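# Fit the matching pentomino piece into the board's hole

## Task

Place the loose piece that matches the gap in the pentomino puzzle on the wooden board flat into that gap, keeping all other pieces of that field lying flat inside it and the board upright; then release it so that neither gripper touches the board, any of its pieces or any other loose object.

## Robot and tools

Robot: two arms, left_arm and right_arm, mounted on opposite sides of a table and facing each other. left_arm's base sits on the +y side. The names are labels only and do not tell you which side of a camera image an arm appears on. Each arm ends in a parallel gripper. The fingers point along the gripper's +x axis and close along its y axis. The reported end_effector_position is the point between the finger pads, about 3 to 4 cm back from the fingertips.

Frame: one shared scene frame, in metres. The origin is the table centre, +z is up, and the table surface is at z = +0.020. Orientations are quaternions written w first (qw, qx, qy, qz). Reported hand positions can be slightly wrong, more so when an arm reaches far.

The 16-number row is used by both execute_actions and move. It is one flat list covering both arms: x, y, z, qw, qx, qy, qz, opening for left_arm, then the same eight for right_arm. Send all 16 even if only one arm should move. Position and quaternion are absolute targets in the scene frame, not offsets. Opening runs from -1 to +1. +1 is fully open (0.088 m). Empty fingers meet near -0.80, and values below that add nothing. Closing fully takes at least about 0.5 s. To keep an arm still, repeat its last reported position and quaternion, plus the opening it should keep. To keep a gripper's orientation, resend the same target quaternion every time rather than copying the drifting reported one.

execute_actions takes "actions", a list holding one item or none. An empty list returns the state without commanding anything. An item with "rows" (1 to 15 rows) and "steps" (1 to 15, default 15, each step 1/30 s) plays one row per step and repeats the last row for any remaining steps. An item with only "steps" (up to 300) is a wait, counted from the previous result. Optional "pictures" (true/false) turns the camera images on or off. A refused call does nothing. A call is refused if any target lies more than 0.6 m from that arm's last reported position along any of the gripper's axes.

move takes "target" (one 16-number row as above) and optional "speed" (m/s, 0.002 to 0.5, default 0.25; turning speed is capped at twice this value in rad/s). Each gripper travels in a straight line from where it is to its absolute target pose. Both arms finish at the same moment, taking 0.5 to 10 s, and a move that would take longer is cut off early. The gripper turns the shorter way round. The opening is applied at the start. The path does not avoid obstacles or the other arm. Actual motion can lag, stray or overshoot the set speed, especially with a nearly straight arm. The result adds a "move:" line with the outcome (done, off_target, moving, held, fault) and the limits that acted. If only one arm is named, the other arm finished fine. limits=paced means the target was clipped. limits=held means some steps were blocked, after which the arm may move quickly. The result also gives each gripper's distance from its target.

wait takes "seconds" (0 to 10). It commands nothing new and lets the simulation run.

zoom_image takes "camera" (cam_head_left, cam_head_right, cam_high, cam_low, cam_left_wrist, cam_right_wrist) and "region" [x0, y0, x1, y1] in image pixels, measured from the top-left corner, at most 504x504. It returns a closer view of that camera's latest image. All images are 672x504. Calibration (K, distortion, world-to-camera transforms) is supplied and may be off by a few degrees or millimetres.

The goal must already hold and must stay that way.

Control behaviour: at every step the commanded pose is limited to within 70 mm and 16 degrees of the measured pose. Inverse kinematics gives position priority over orientation. Friction may leave the gripper short of its target or slightly tilted, so check the reported pose and fix it. After an action ends, each arm continues only to its last clipped pose, so far targets need several calls. The simulation keeps running while you compose a reply. A "Hand target" line shows the pose each arm is currently driving toward.

Reading results: the state line lists, for each arm, position, quaternion and linear/angular velocities. "pose unreachable" means the clearance check changed or blocked a command for the named arm. HELD marks steps where a command was not sent. grip_measured is the finger opening on the command scale. It can be off by up to about 1 mm, and it reads up to about 3 mm narrow (about 0.061) while squeezing. To hold an item, command roughly 0.07 below grip_measured; a smaller gap gives a lighter grip. grip_effort_n is the motor effort; negative means closing. It carries friction offsets and shows n/a at the start. MOTOR HOT appears from 50 °C. At 95 °C an OVER-TEMPERATURE FAULT holds the arm, and if it does not cool it goes limp.

Avoid: arms colliding or pushing hard on each other, which ends the scene. Avoid torque faults: contact torque at a joint limit stops that arm for 10 s. Load limits (N m) are waist 16.8, shoulder 20.8, elbow 20.8, wrist pitch 5.49, wrist yaw 5.47, wrist roll 5.13. Fast moves and targets set well beyond a contact press harder. Don't drop or slam the piece, don't knock anything off the table, and don't flip the board. Occasional brief tugs or pushes on objects can happen, so recheck placement before finishing. Joint ranges (rad): waist -3.054 to 3.054, shoulder 0 to 3.142, elbow 0 to 2.356, wrist pitch -1.571 to 1.571, wrist yaw -1.571 to 1.571, wrist roll -3.142 to 3.142.

Each tool is called by a JSON object that holds its "op" and its "data", one argument or row to a line.

## Session

{"op": "execute_actions", "data": {
  "actions": []
}}

Scene clock: 0.00 s of 3950.00 s.
left_arm: end_effector_position=(+0.0494, +0.1449, +0.1488) grip_measured=+0.982 grip_effort_n=n/a end_effector_quat_wxyz=(+0.659, +0.121, +0.164, -0.725) end_effector_velocity=(+0.001, +0.001, -0.001) end_effector_angular_velocity=(+0.008, -0.001, +0.015) | right_arm: end_effector_position=(+0.1723, -0.2371, +0.4097) grip_measured=+1.000 grip_effort_n=n/a end_effector_quat_wxyz=(+0.727, +0.020, -0.016, +0.686) end_effector_velocity=(-0.002, -0.000, -0.004) end_effector_angular_velocity=(-0.012, +0.008, +0.010)
Joint positions: left_arm=[-0.097  1.113  0.185  0.447  0.566  0.188  0.087] | right_arm=[-0.005  0.859  0.655  0.253 -0.003  0.007  0.088]
Joint velocities: left_arm=[-0.007 -0.007 -0.002 -0.007 -0.022 -0.007  0.   ] | right_arm=[ 0.002 -0.002 -0.007 -0.007 -0.007  0.007  0.   ]
Motor temperatures (°C, as the motors report them): left_arm=[26 26 27 25 25 28] | right_arm=[26 27 27 28 26 26]
Heat: left arm: hottest wrist roll 28 °C (+0.0 °C/min); right arm: hottest wrist pitch 28 °C (+0.0 °C/min).
Hand target (left_arm): +0.049, +0.145, +0.149; +0.659, +0.121, +0.164, -0.725
Hand target (right_arm): +0.172, -0.237, +0.410; +0.727, +0.020, -0.016, +0.686

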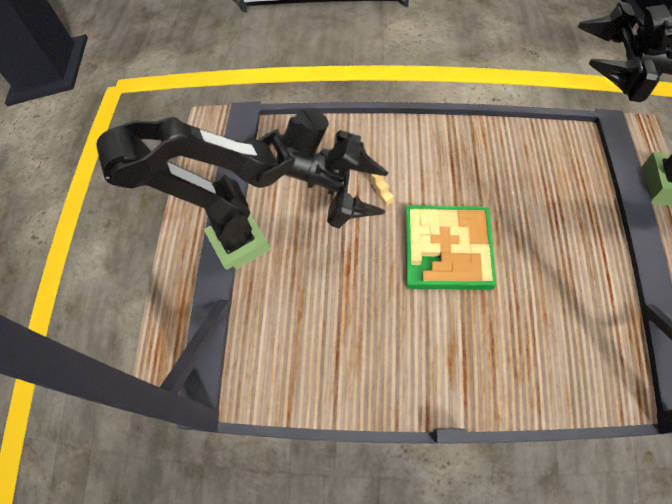

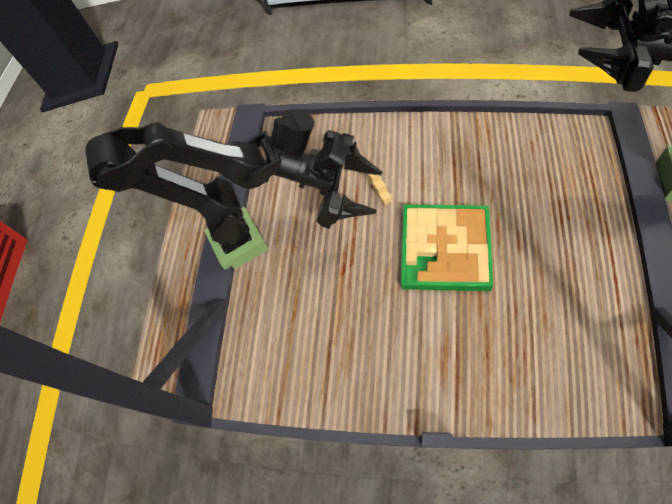

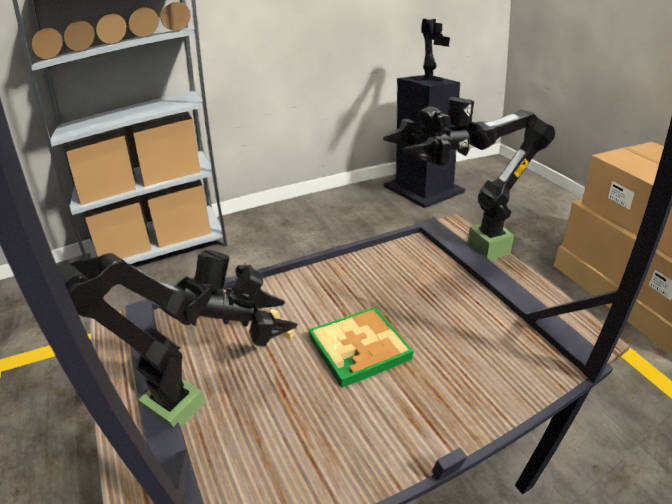

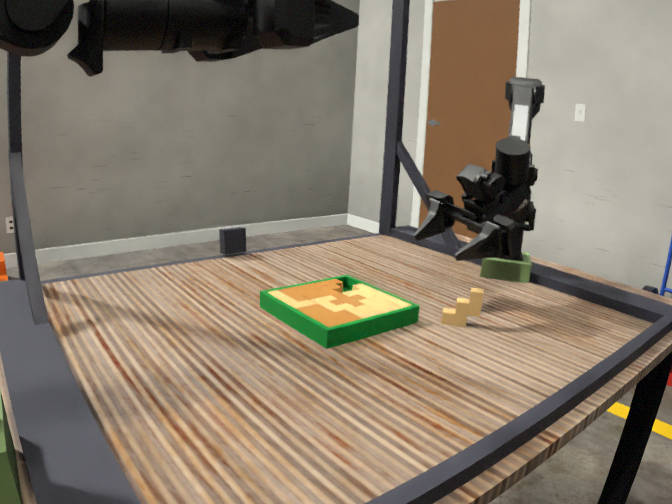

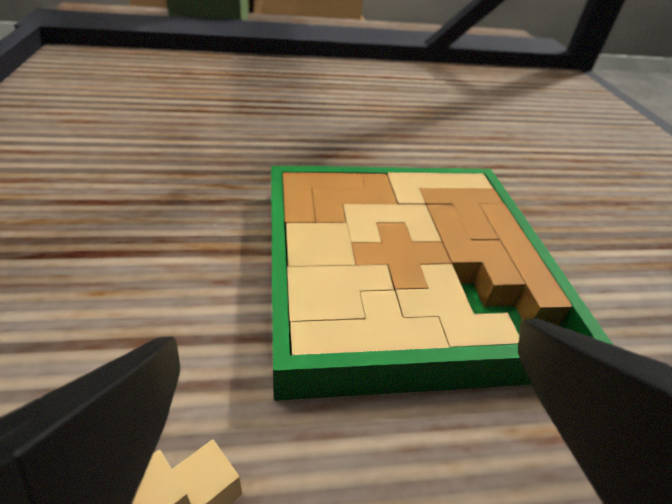

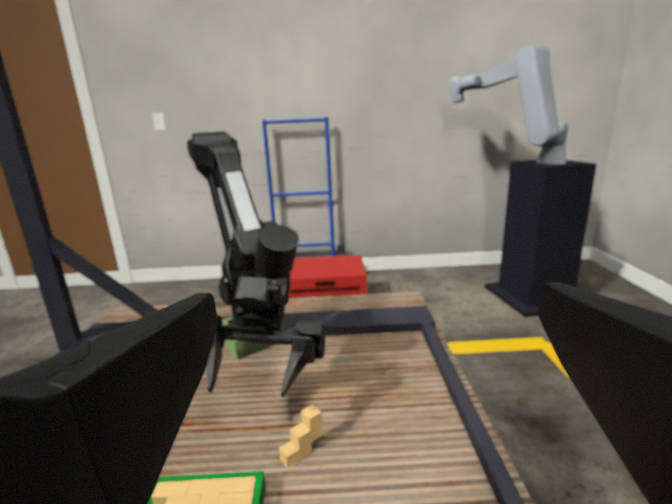

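{"op": "move", "data": {
  "target": [0.06,0.12,0.22,0.5,0.5,0.5,-0.5,-1,0.172,-0.237,0.41,0.727,0.02,-0.016,0.686,1]
}}

{"op": "zoom_image", "data": {
  "camera": "cam_head_right",
  "region": [320,140,520,300]
}}

Scene clock: 7.27 s of 3950.00 s.
left_arm: end_effector_position=(+0.0596, +0.1219, +0.2209) grip_measured=-0.816 grip_effort_n=-83.5 end_effector_quat_wxyz=(+0.498, +0.495, +0.500, -0.507) end_effector_velocity=(-0.002, +0.004, +0.002) end_effector_angular_velocity=(+0.028, -0.001, +0.000) | right_arm: end_effector_position=(+0.1723, -0.2371, +0.4097) grip_measured=+1.000 grip_effort_n=-1.2 end_effector_quat_wxyz=(+0.727, +0.020, -0.016, +0.686) end_effector_velocity=(-0.000, +0.001, -0.004) end_effector_angular_velocity=(-0.023, -0.021, +0.004)
Joint positions: left_arm=[-0.363  1.7    1.52  -1.384  0.015  0.248  0.   ] | right_arm=[-0.005  0.859  0.655  0.253 -0.003  0.007  0.088]
Joint velocities: left_arm=[-0.007  0.007  0.017 -0.037 -0.007 -0.007  0.   ] | right_arm=[-0.002  0.002  0.002 -0.022 -0.007 -0.022  0.   ]
Motor temperatures (°C, as the motors report them): left_arm=[26 26 28 26 25 28] | right_arm=[26 27 28 29 26 26]
Heat: left arm: hottest elbow 28 °C (+0.0 °C/min); right arm: hottest wrist pitch 29 °C (+8.3 °C/min).
Hand target (left_arm): +0.060, +0.120, +0.219; +0.497, +0.499, +0.501, -0.503
Hand target (right_arm): +0.172, -0.237, +0.410; +0.727, +0.020, -0.016, +0.686
Off the commanded pose (left_arm): 0.002 m, 1 deg.
Off the commanded pose (right_arm): 0.000 m, 0 deg.
After step 90, 1.40 s passed at rest.
move: done
camera_calibration (this result's frames):
cam_left_wrist: T_world_to_cam=[[-0.997004, 0.0509114, 0.0582316, 0.0486695], [0.066375, 0.949669, 0.306141, -0.153913], [-0.0397147, 0.309089, -0.950203, 0.253946], [0, 0, 0, 1]] pos_world=[0.0688251, 0.0651969, 0.285585]

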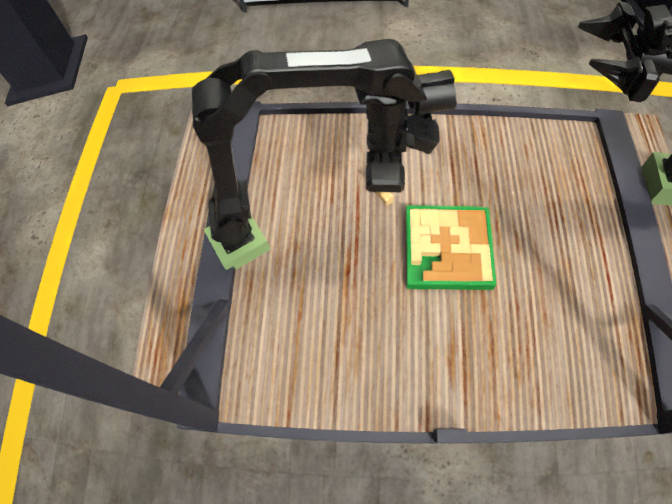

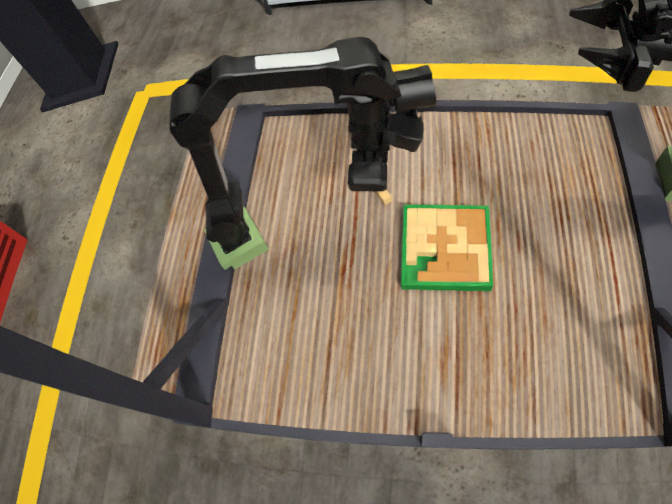

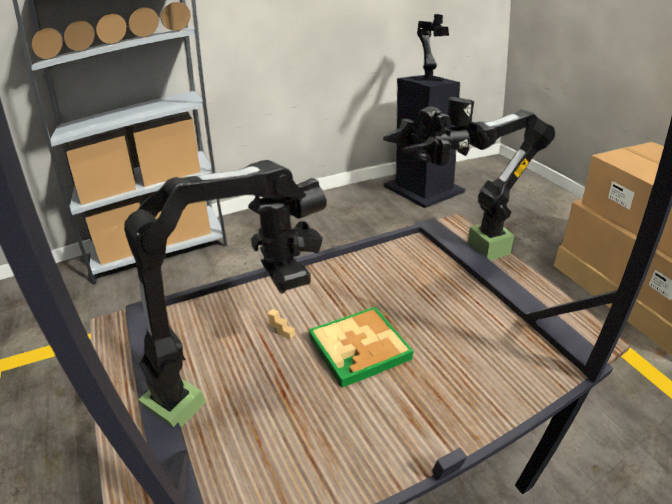

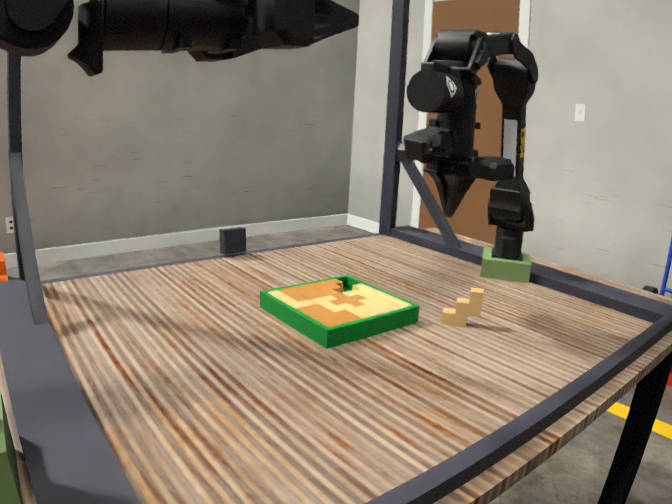

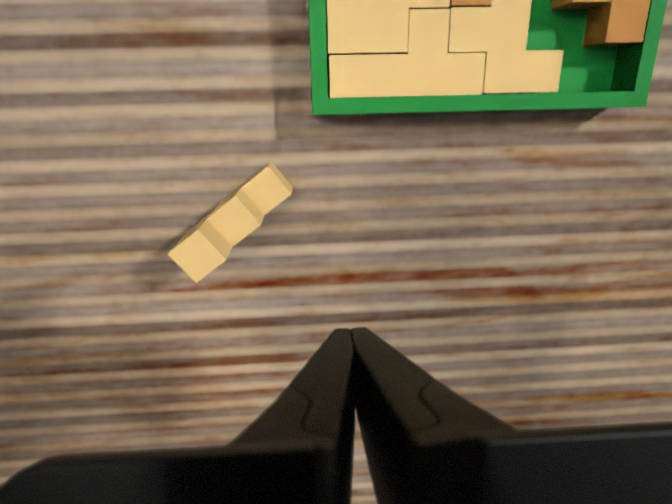

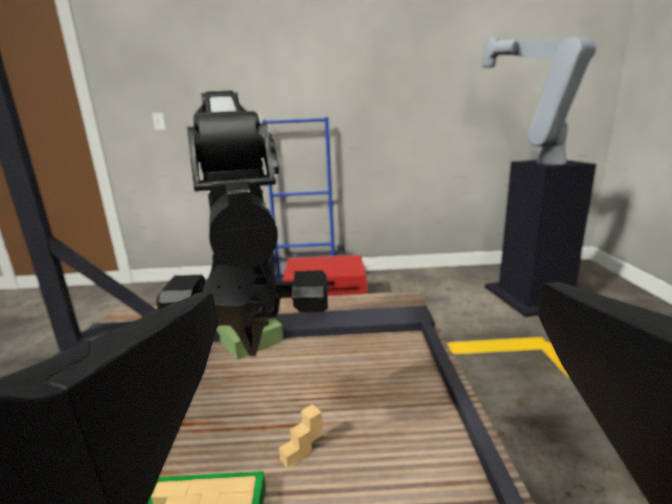

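Region (320, 140, 520, 300) of cam_head_right's 672x504 image, scaled by 2.520, with more detail than that image has; it fills the top 403 rows of this view, and the rest is white.

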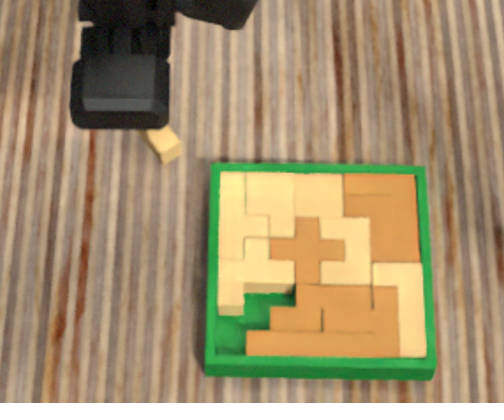

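{"op": "move", "data": {
  "target": [0.145,0.098,0.15,0.5,0.5,0.5,-0.5,-0.8,0.172,-0.237,0.41,0.727,0.02,-0.016,0.686,1]
}}

{"op": "move", "data": {
  "target": [0.145,0.098,0.107,0.5,0.5,0.5,-0.5,-0.8,0.172,-0.237,0.41,0.727,0.02,-0.016,0.686,1]
}}

{"op": "move", "data": {
  "target": [0.107,0.144,0.105,0.5,0.5,0.5,-0.5,-0.8,0.172,-0.237,0.41,0.727,0.02,-0.016,0.686,1],
  "speed": 0.04
}}

{"op": "move", "data": {
  "target": [0.09,0.14,0.18,0.5,0.5,0.5,-0.5,0.6,0.172,-0.237,0.41,0.727,0.02,-0.016,0.686,1]
}}

Scene clock: 14.60 s of 3950.00 s.
left_arm: end_effector_position=(+0.1415, +0.0985, +0.1537) grip_measured=-0.803 grip_effort_n=14.7 end_effector_quat_wxyz=(+0.502, +0.498, +0.499, -0.501) end_effector_velocity=(+0.003, +0.003, -0.002) end_effector_angular_velocity=(+0.020, -0.015, -0.005) | right_arm: end_effector_position=(+0.1723, -0.2371, +0.4097) grip_measured=+1.000 grip_effort_n=-1.2 end_effector_quat_wxyz=(+0.727, +0.020, -0.016, +0.686) end_effector_velocity=(-0.003, -0.000, -0.003) end_effector_angular_velocity=(-0.018, -0.022, +0.018)
Joint positions: left_arm=[-0.16   1.906  1.508 -1.168  0.004  0.445  0.   ] | right_arm=[-0.005  0.859  0.655  0.253 -0.003  0.007  0.088]
Joint velocities: left_arm=[ 0.002  0.007  0.002 -0.007 -0.022  0.007  0.   ] | right_arm=[-0.002 -0.002  0.002 -0.022 -0.022 -0.022  0.   ]
Motor temperatures (°C, as the motors report them): left_arm=[26 27 30 26 25 28] | right_arm=[26 27 30 30 26 26]
Heat: left arm: hottest elbow 30 °C (+8.2 °C/min); right arm: hottest elbow 30 °C (+8.2 °C/min).
Hand target (left_arm): +0.145, +0.097, +0.150; +0.500, +0.501, +0.500, -0.499
Hand target (right_arm): +0.172, -0.237, +0.410; +0.727, +0.020, -0.016, +0.686
Off the commanded pose (left_arm): 0.005 m, 0 deg.
Off the commanded pose (right_arm): 0.000 m, 0 deg.
After step 90, 3.27 s passed at rest.
move: done
camera_calibration (this result's frames):
cam_left_wrist: T_world_to_cam=[[-0.997924, 0.0441725, 0.0468729, 0.138013], [0.0565835, 0.948915, 0.310416, -0.115715], [-0.0307666, 0.312423, -0.949445, 0.198821], [0, 0, 0, 1]] pos_world=[0.150391, 0.0415911, 0.21822]

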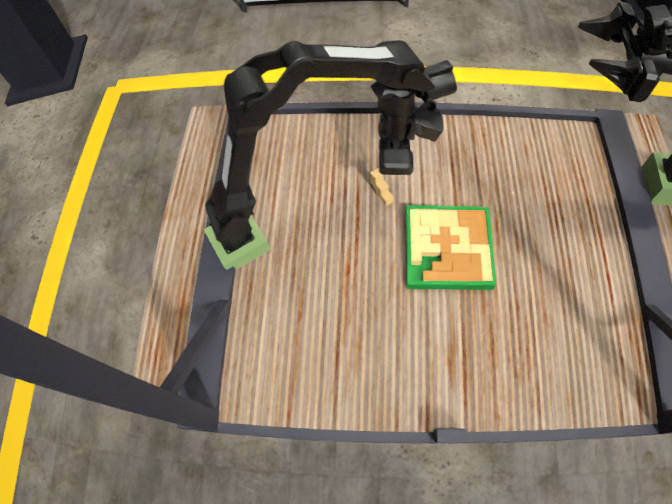

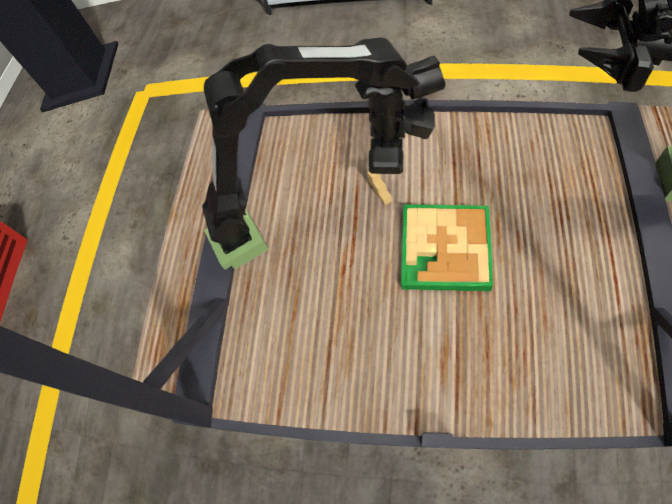

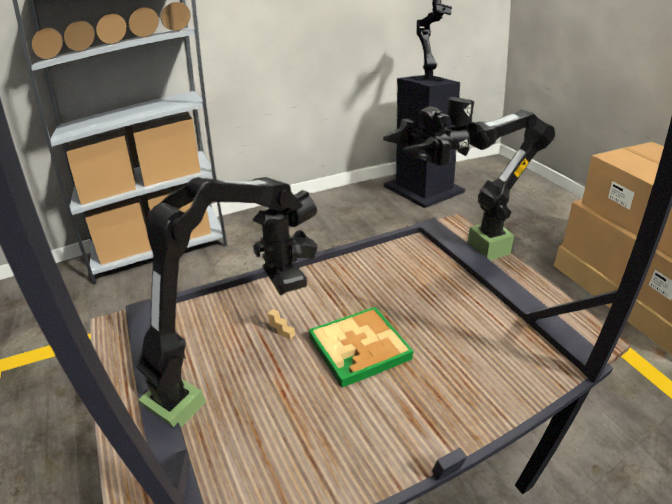

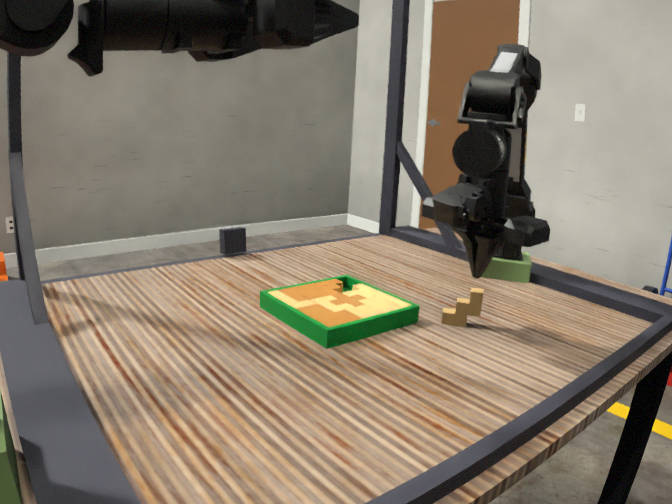

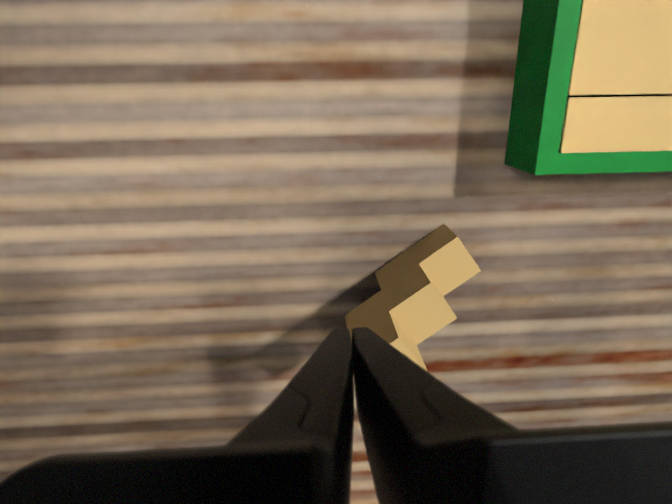

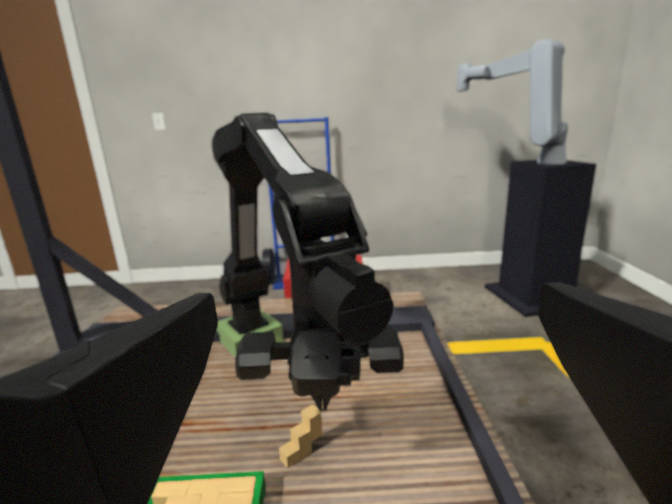

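Scene clock: 15.47 s of 3950.00 s.
left_arm: end_effector_position=(+0.1448, +0.0934, +0.1160) grip_measured=-0.803 grip_effort_n=14.7 end_effector_quat_wxyz=(+0.508, +0.495, +0.492, -0.504) end_effector_velocity=(-0.003, +0.002, -0.001) end_effector_angular_velocity=(+0.008, +0.012, +0.005) | right_arm: end_effector_position=(+0.1723, -0.2371, +0.4097) grip_measured=+1.000 grip_effort_n=-1.2 end_effector_quat_wxyz=(+0.727, +0.020, -0.016, +0.686) end_effector_velocity=(-0.000, -0.002, +0.003) end_effector_angular_velocity=(+0.013, +0.006, +0.005)
Joint positions: left_arm=[-0.157  1.944  1.406 -1.007  0.004  0.447  0.   ] | right_arm=[-0.005  0.859  0.655  0.253 -0.003  0.007  0.088]
Joint velocities: left_arm=[-0.002 -0.002 -0.007 -0.007  0.007 -0.007  0.   ] | right_arm=[-0.002 -0.007 -0.002  0.007 -0.007  0.007  0.   ]
Motor temperatures (°C, as the motors report them): left_arm=[26 27 30 26 25 28] | right_arm=[26 27 30 30 26 26]
Heat: left arm: hottest elbow 30 °C (+7.8 °C/min); right arm: hottest elbow 30 °C (+7.8 °C/min).
Hand target (left_arm): +0.145, +0.098, +0.107; +0.500, +0.500, +0.500, -0.500
Hand target (right_arm): +0.172, -0.237, +0.410; +0.727, +0.020, -0.016, +0.686
Off the commanded pose (left_arm): 0.010 m, 1 deg.
Off the commanded pose (right_arm): 0.000 m, 0 deg.
move: off_target (left_arm)
camera_calibration (this result's frames):
cam_left_wrist: T_world_to_cam=[[-0.998283, 0.0453323, 0.0370975, 0.144411], [0.0542414, 0.954497, 0.293248, -0.0976052], [-0.0221158, 0.294756, -0.955317, 0.165781], [0, 0, 0, 1]] pos_world=[0.153124, 0.0377522, 0.181639]

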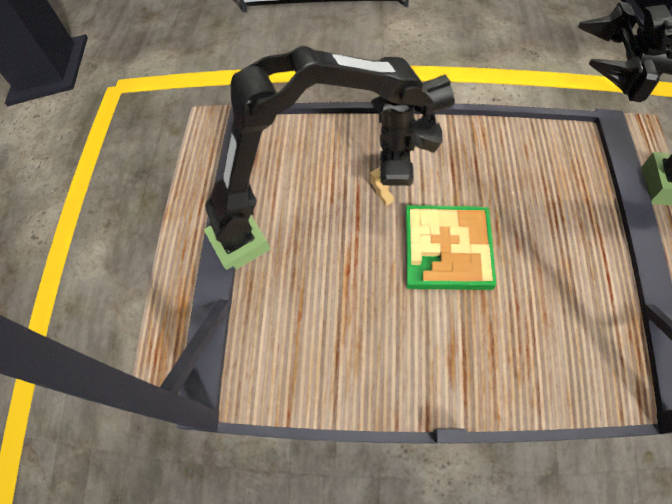

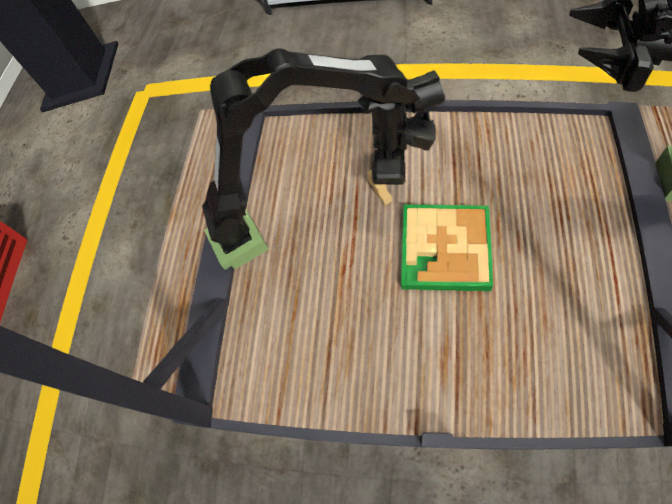

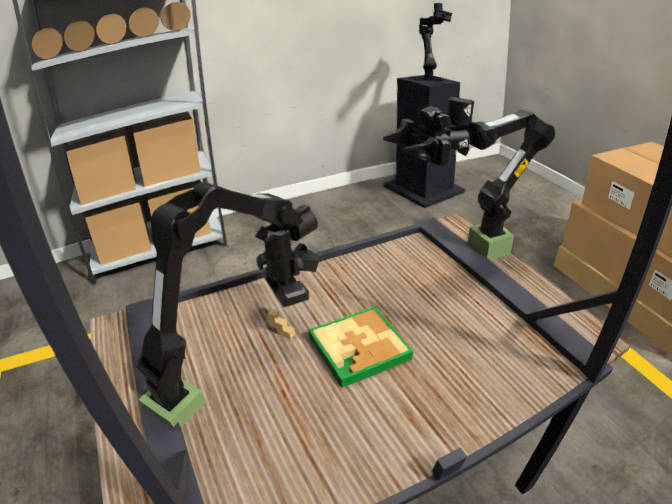

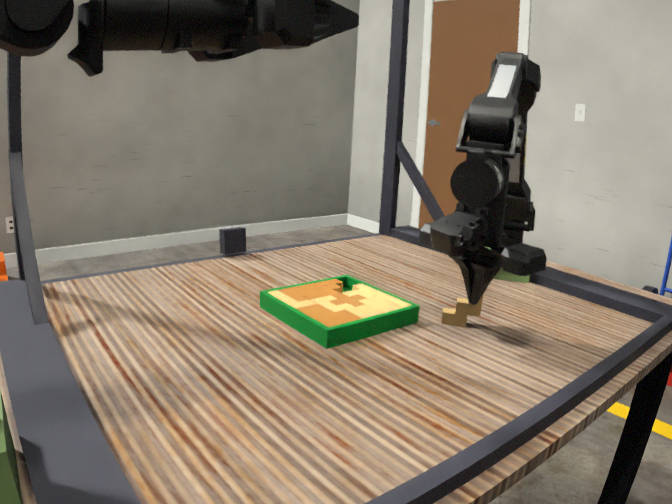

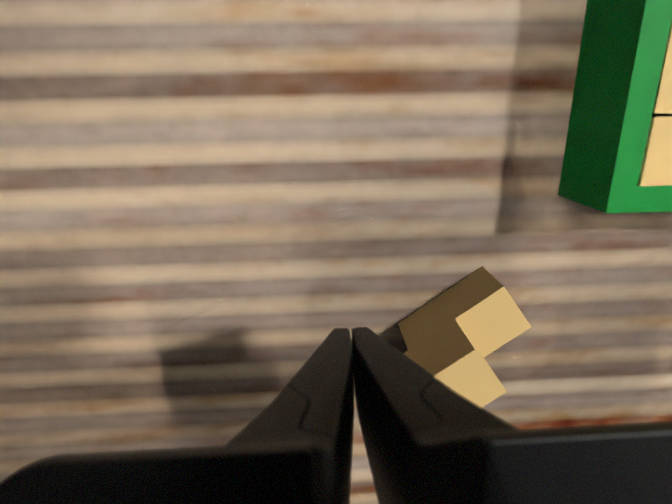

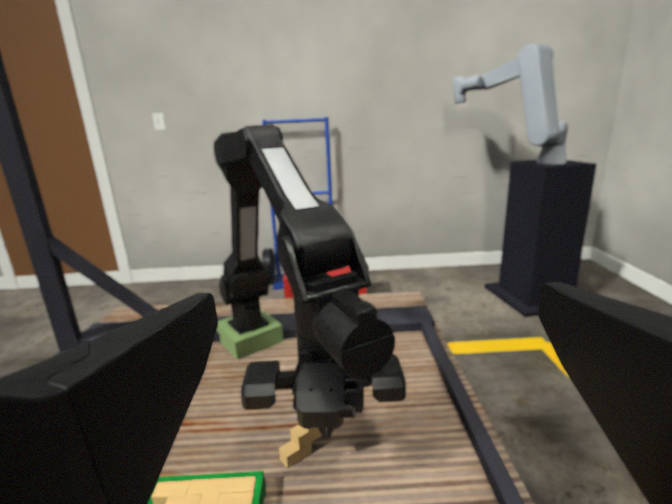

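Scene clock: 17.40 s of 3950.00 s.
left_arm: end_effector_position=(+0.1093, +0.1418, +0.1046) grip_measured=-0.803 grip_effort_n=14.7 end_effector_quat_wxyz=(+0.499, +0.499, +0.500, -0.502) end_effector_velocity=(-0.002, +0.001, -0.001) end_effector_angular_velocity=(-0.005, +0.006, +0.020) | right_arm: end_effector_position=(+0.1723, -0.2371, +0.4097) grip_measured=+1.000 grip_effort_n=-1.2 end_effector_quat_wxyz=(+0.727, +0.020, -0.016, +0.686) end_effector_velocity=(-0.003, -0.000, -0.002) end_effector_angular_velocity=(-0.008, -0.008, +0.019)
Joint positions: left_arm=[-0.194  1.769  1.128 -0.931  0.004  0.414  0.   ] | right_arm=[-0.005  0.859  0.655  0.253 -0.003  0.007  0.088]
Joint velocities: left_arm=[-0.002 -0.007 -0.012  0.007  0.007 -0.022  0.   ] | right_arm=[-0.002 -0.002 -0.002 -0.007 -0.022 -0.007  0.   ]
Motor temperatures (°C, as the motors report them): left_arm=[26 28 30 26 25 28] | right_arm=[26 27 30 30 26 26]
Heat: left arm: hottest elbow 30 °C (+6.9 °C/min); right arm: hottest elbow 30 °C (+6.9 °C/min).
Hand target (left_arm): +0.107, +0.144, +0.105; +0.500, +0.500, +0.500, -0.500
Hand target (right_arm): +0.172, -0.237, +0.410; +0.727, +0.020, -0.016, +0.686
Off the commanded pose (left_arm): 0.003 m, 0 deg.
Off the commanded pose (right_arm): 0.000 m, 0 deg.
move: done
camera_calibration (this result's frames):
cam_left_wrist: T_world_to_cam=[[-0.997654, 0.0473606, 0.0494366, 0.105506], [0.0605712, 0.94717, 0.31496, -0.140454], [-0.0319082, 0.317215, -0.947817, 0.136964], [0, 0, 0, 1]] pos_world=[0.118136, 0.0845898, 0.168838]

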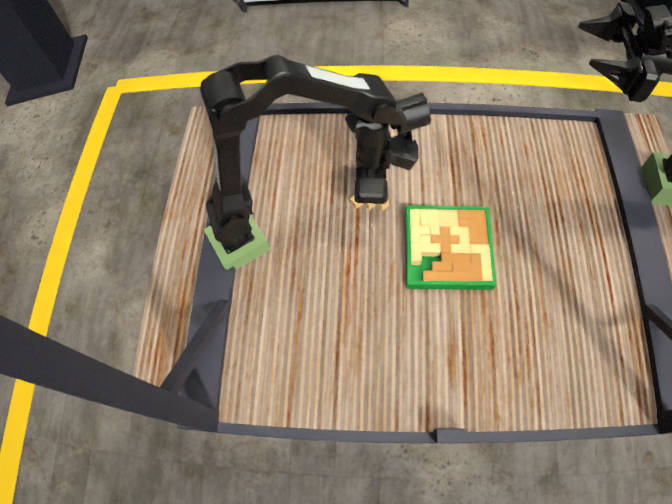

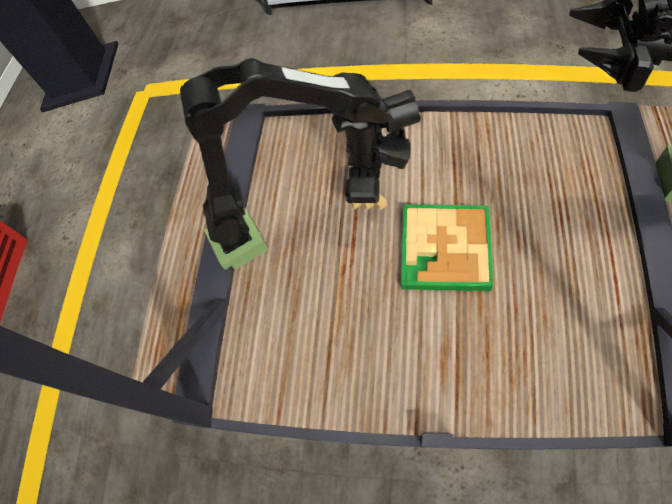

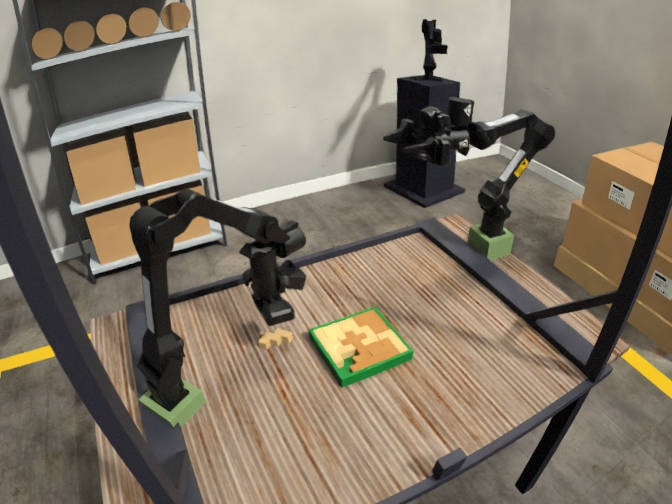

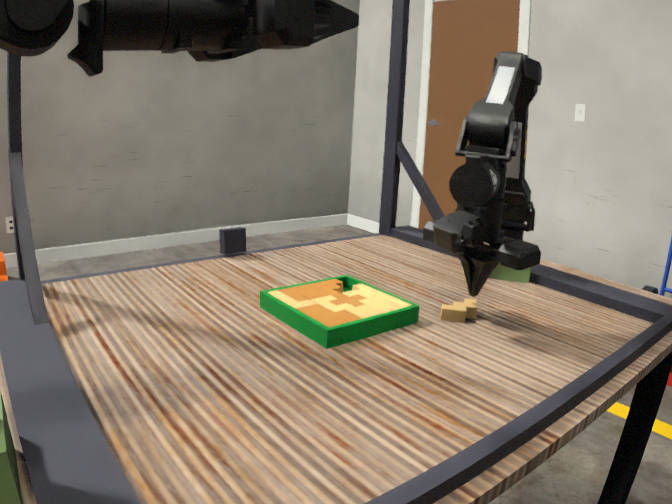

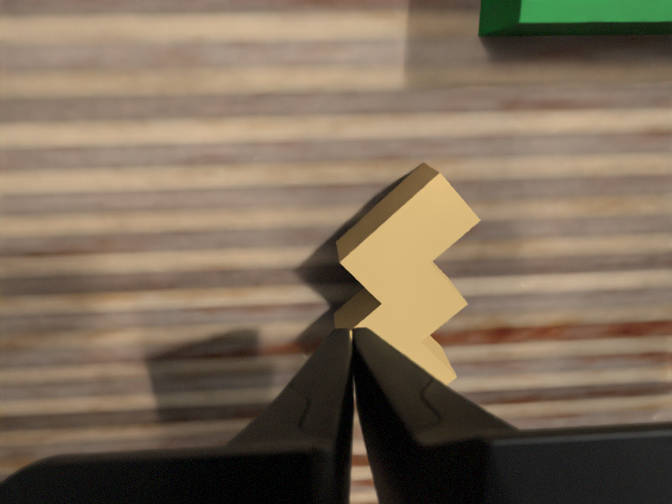

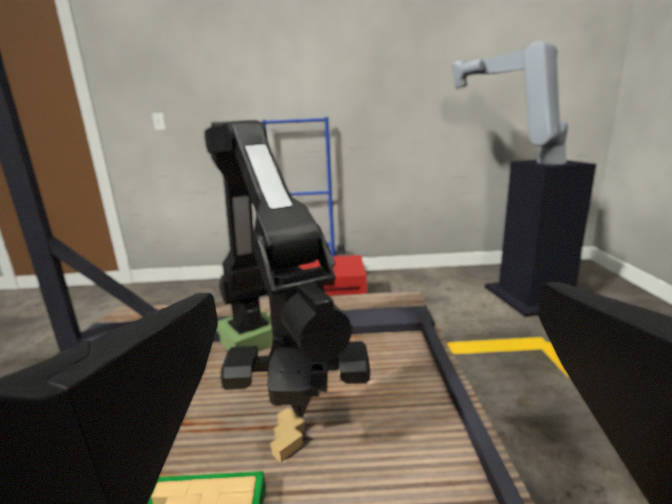

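Scene clock: 18.33 s of 3950.00 s.
left_arm: end_effector_position=(+0.0901, +0.1423, +0.1759) grip_measured=+0.596 grip_effort_n=15.1 end_effector_quat_wxyz=(+0.495, +0.501, +0.504, -0.500) end_effector_velocity=(-0.002, +0.001, +0.004) end_effector_angular_velocity=(+0.010, -0.005, +0.015) | right_arm: end_effector_position=(+0.1723, -0.2371, +0.4097) grip_measured=+1.000 grip_effort_n=-0.7 end_effector_quat_wxyz=(+0.727, +0.020, -0.016, +0.686) end_effector_velocity=(-0.000, -0.001, -0.001) end_effector_angular_velocity=(-0.003, -0.008, +0.005)
Joint positions: left_arm=[-0.252  1.679  1.318 -1.22   0.004  0.356  0.068] | right_arm=[-0.005  0.859  0.655  0.253 -0.003  0.007  0.088]
Joint velocities: left_arm=[-0.007 -0.002  0.012 -0.022 -0.007 -0.022  0.   ] | right_arm=[-0.002 -0.007 -0.002 -0.007 -0.007 -0.007  0.   ]
Motor temperatures (°C, as the motors report them): left_arm=[26 28 30 26 25 28] | right_arm=[26 27 30 30 26 26]
Heat: left arm: hottest elbow 30 °C (+6.5 °C/min); right arm: hottest elbow 30 °C (+6.5 °C/min).
Hand target (left_arm): +0.090, +0.141, +0.180; +0.500, +0.500, +0.500, -0.500
Hand target (right_arm): +0.172, -0.237, +0.410; +0.727, +0.020, -0.016, +0.686
Off the commanded pose (left_arm): 0.005 m, 1 deg.
Off the commanded pose (right_arm): 0.000 m, 0 deg.
move: done
camera_calibration (this result's frames):
cam_left_wrist: T_world_to_cam=[[-0.997441, 0.0472134, 0.0536902, 0.0820234], [0.0621403, 0.943871, 0.324416, -0.163582], [-0.0353599, 0.326922, -0.944389, 0.202156], [0, 0, 0, 1]] pos_world=[0.0991267, 0.0844379, 0.239579]

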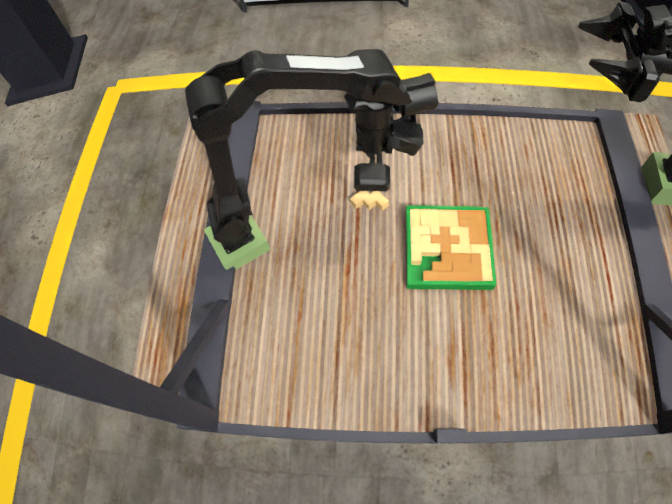

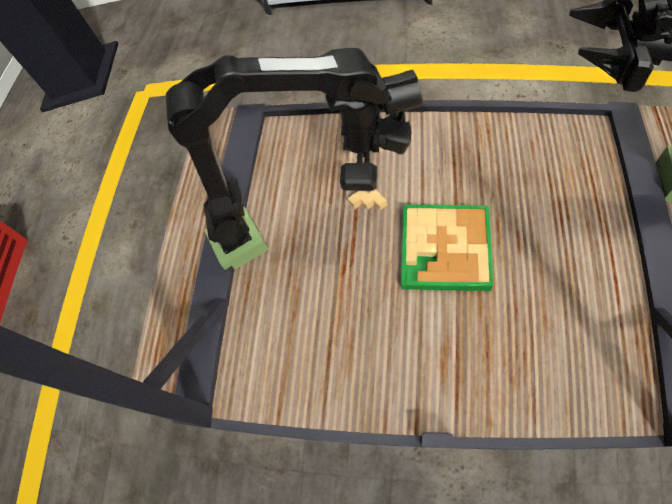

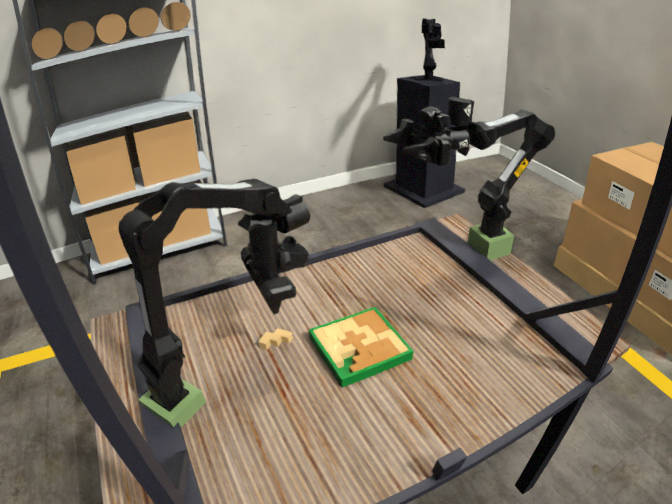

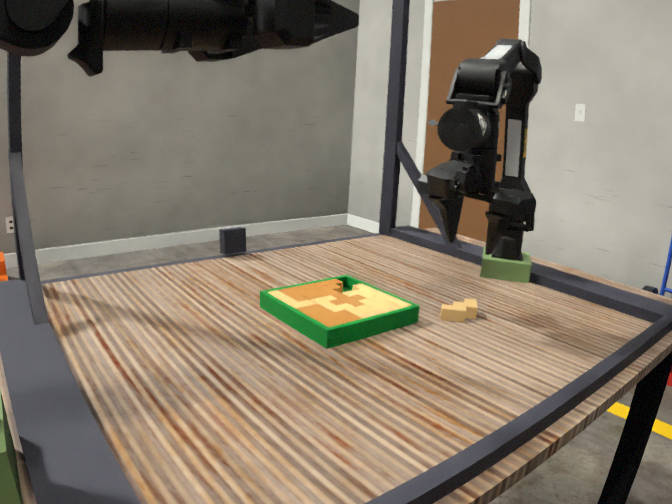

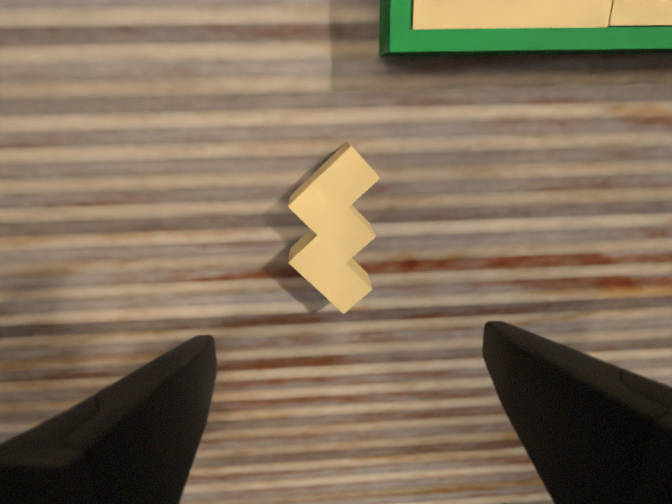

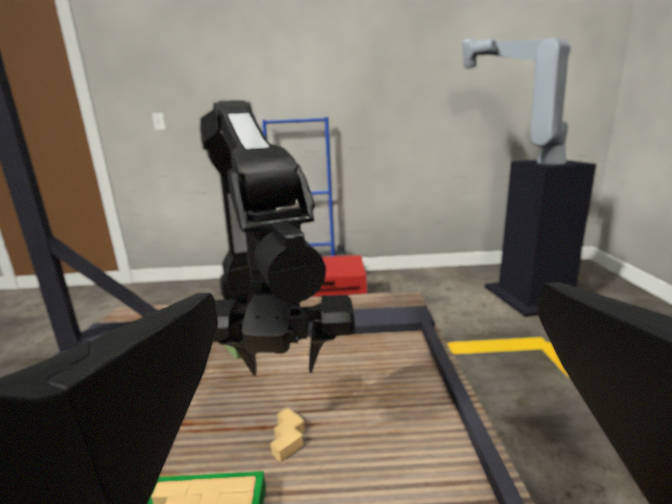

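{"op": "move", "data": {
  "target": [0.095,0.14,0.085,0.265,0.656,0.265,-0.656,0.3,0.172,-0.237,0.41,0.727,0.02,-0.016,0.686,1]
}}

Scene clock: 23.43 s of 3950.00 s.
left_arm: end_effector_position=(+0.0949, +0.1348, +0.0918) grip_measured=+0.303 grip_effort_n=-17.4 end_effector_quat_wxyz=(+0.274, +0.654, +0.258, -0.657) end_effector_velocity=(+0.000, +0.001, -0.001) end_effector_angular_velocity=(+0.000, -0.008, -0.010) | right_arm: end_effector_position=(+0.1723, -0.2371, +0.4097) grip_measured=+1.000 grip_effort_n=-0.7 end_effector_quat_wxyz=(+0.727, +0.020, -0.016, +0.686) end_effector_velocity=(+0.003, -0.001, -0.002) end_effector_angular_velocity=(-0.008, -0.006, -0.015)
Joint positions: left_arm=[-0.246  1.776  1.081 -0.854  0.004  1.16   0.054] | right_arm=[-0.005  0.859  0.655  0.253 -0.003  0.007  0.088]
Joint velocities: left_arm=[-0.002 -0.002 -0.007  0.007 -0.007  0.007 -0.   ] | right_arm=[-0.007 -0.002 -0.002 -0.007  0.007 -0.007  0.   ]
Motor temperatures (°C, as the motors report them): left_arm=[26 29 30 26 25 28] | right_arm=[26 27 31 31 26 26]
Heat: left arm: hottest elbow 30 °C (+5.1 °C/min); right arm: hottest elbow 31 °C (+7.7 °C/min).
Hand target (left_arm): +0.095, +0.140, +0.085; +0.265, +0.656, +0.265, -0.656
Hand target (right_arm): +0.172, -0.237, +0.410; +0.727, +0.020, -0.016, +0.686
Off the commanded pose (left_arm): 0.009 m, 1 deg.
Off the commanded pose (right_arm): 0.000 m, 0 deg.
move: off_target (left_arm)
camera_calibration (this result's frames):
cam_left_wrist: T_world_to_cam=[[-0.662847, 0.748303, 0.0260012, -0.0319804], [0.718031, 0.625419, 0.305421, -0.147105], [0.212286, 0.221117, -0.951862, 0.116795], [0, 0, 0, 1]] pos_world=[0.0596339, 0.090108, 0.156934]

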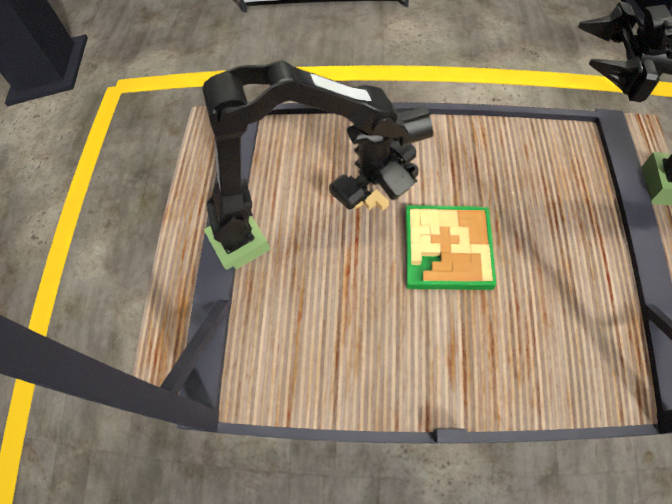

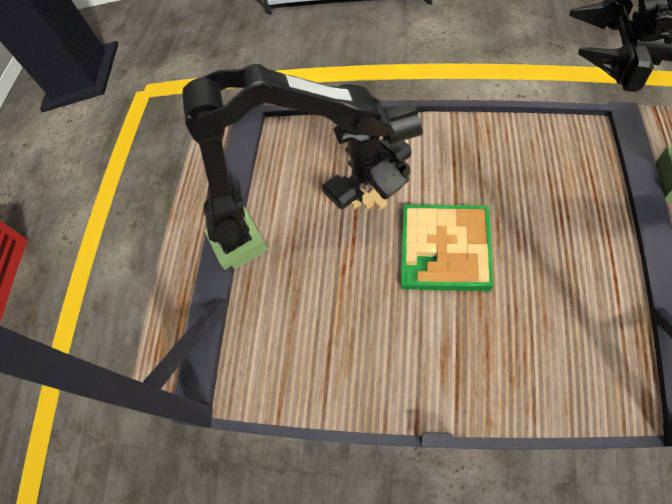

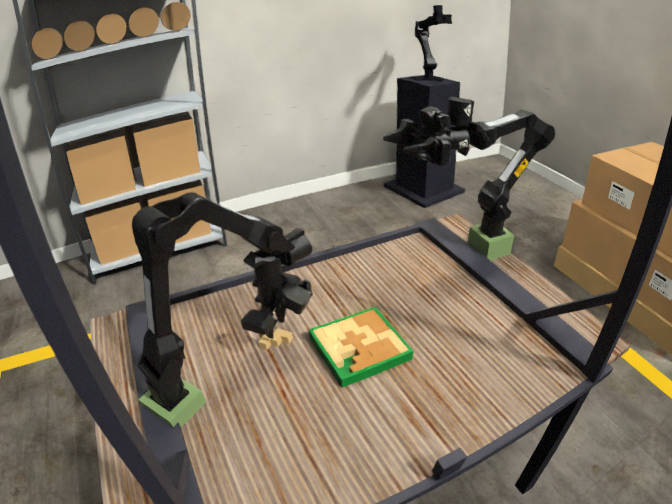

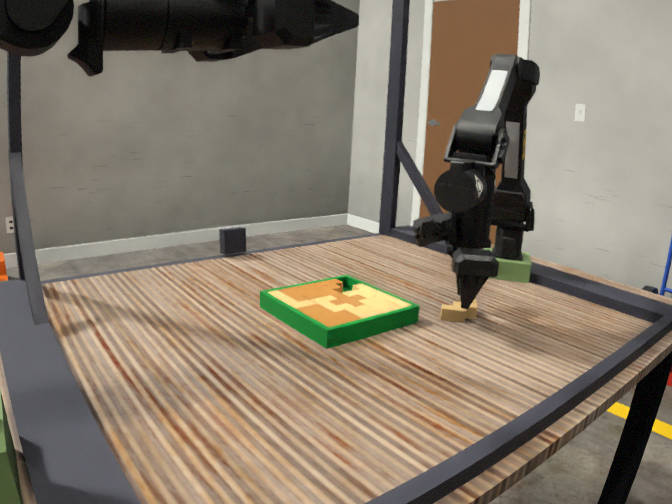

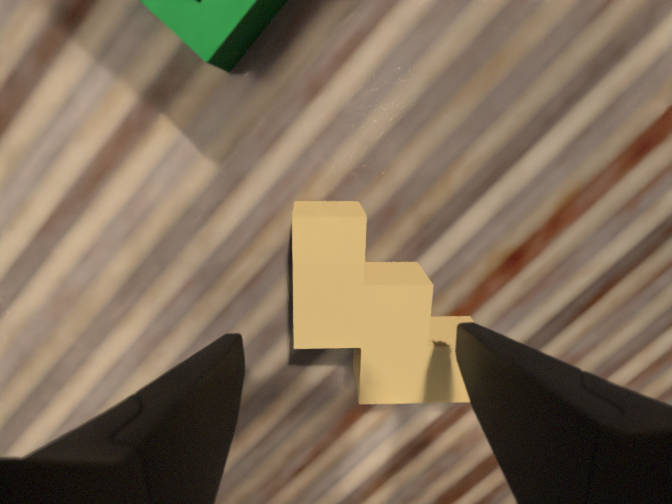

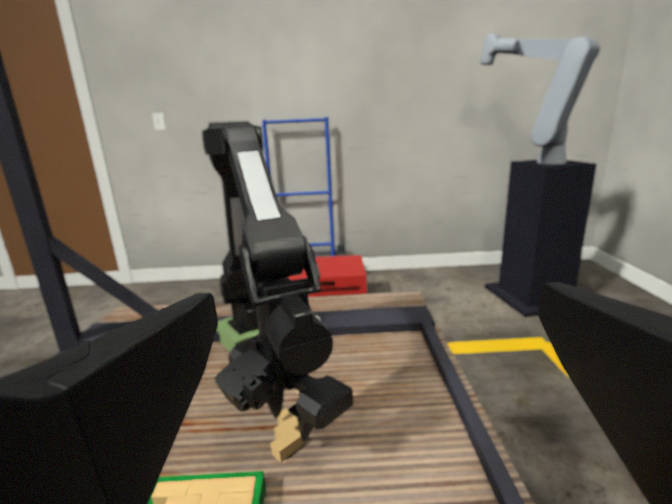

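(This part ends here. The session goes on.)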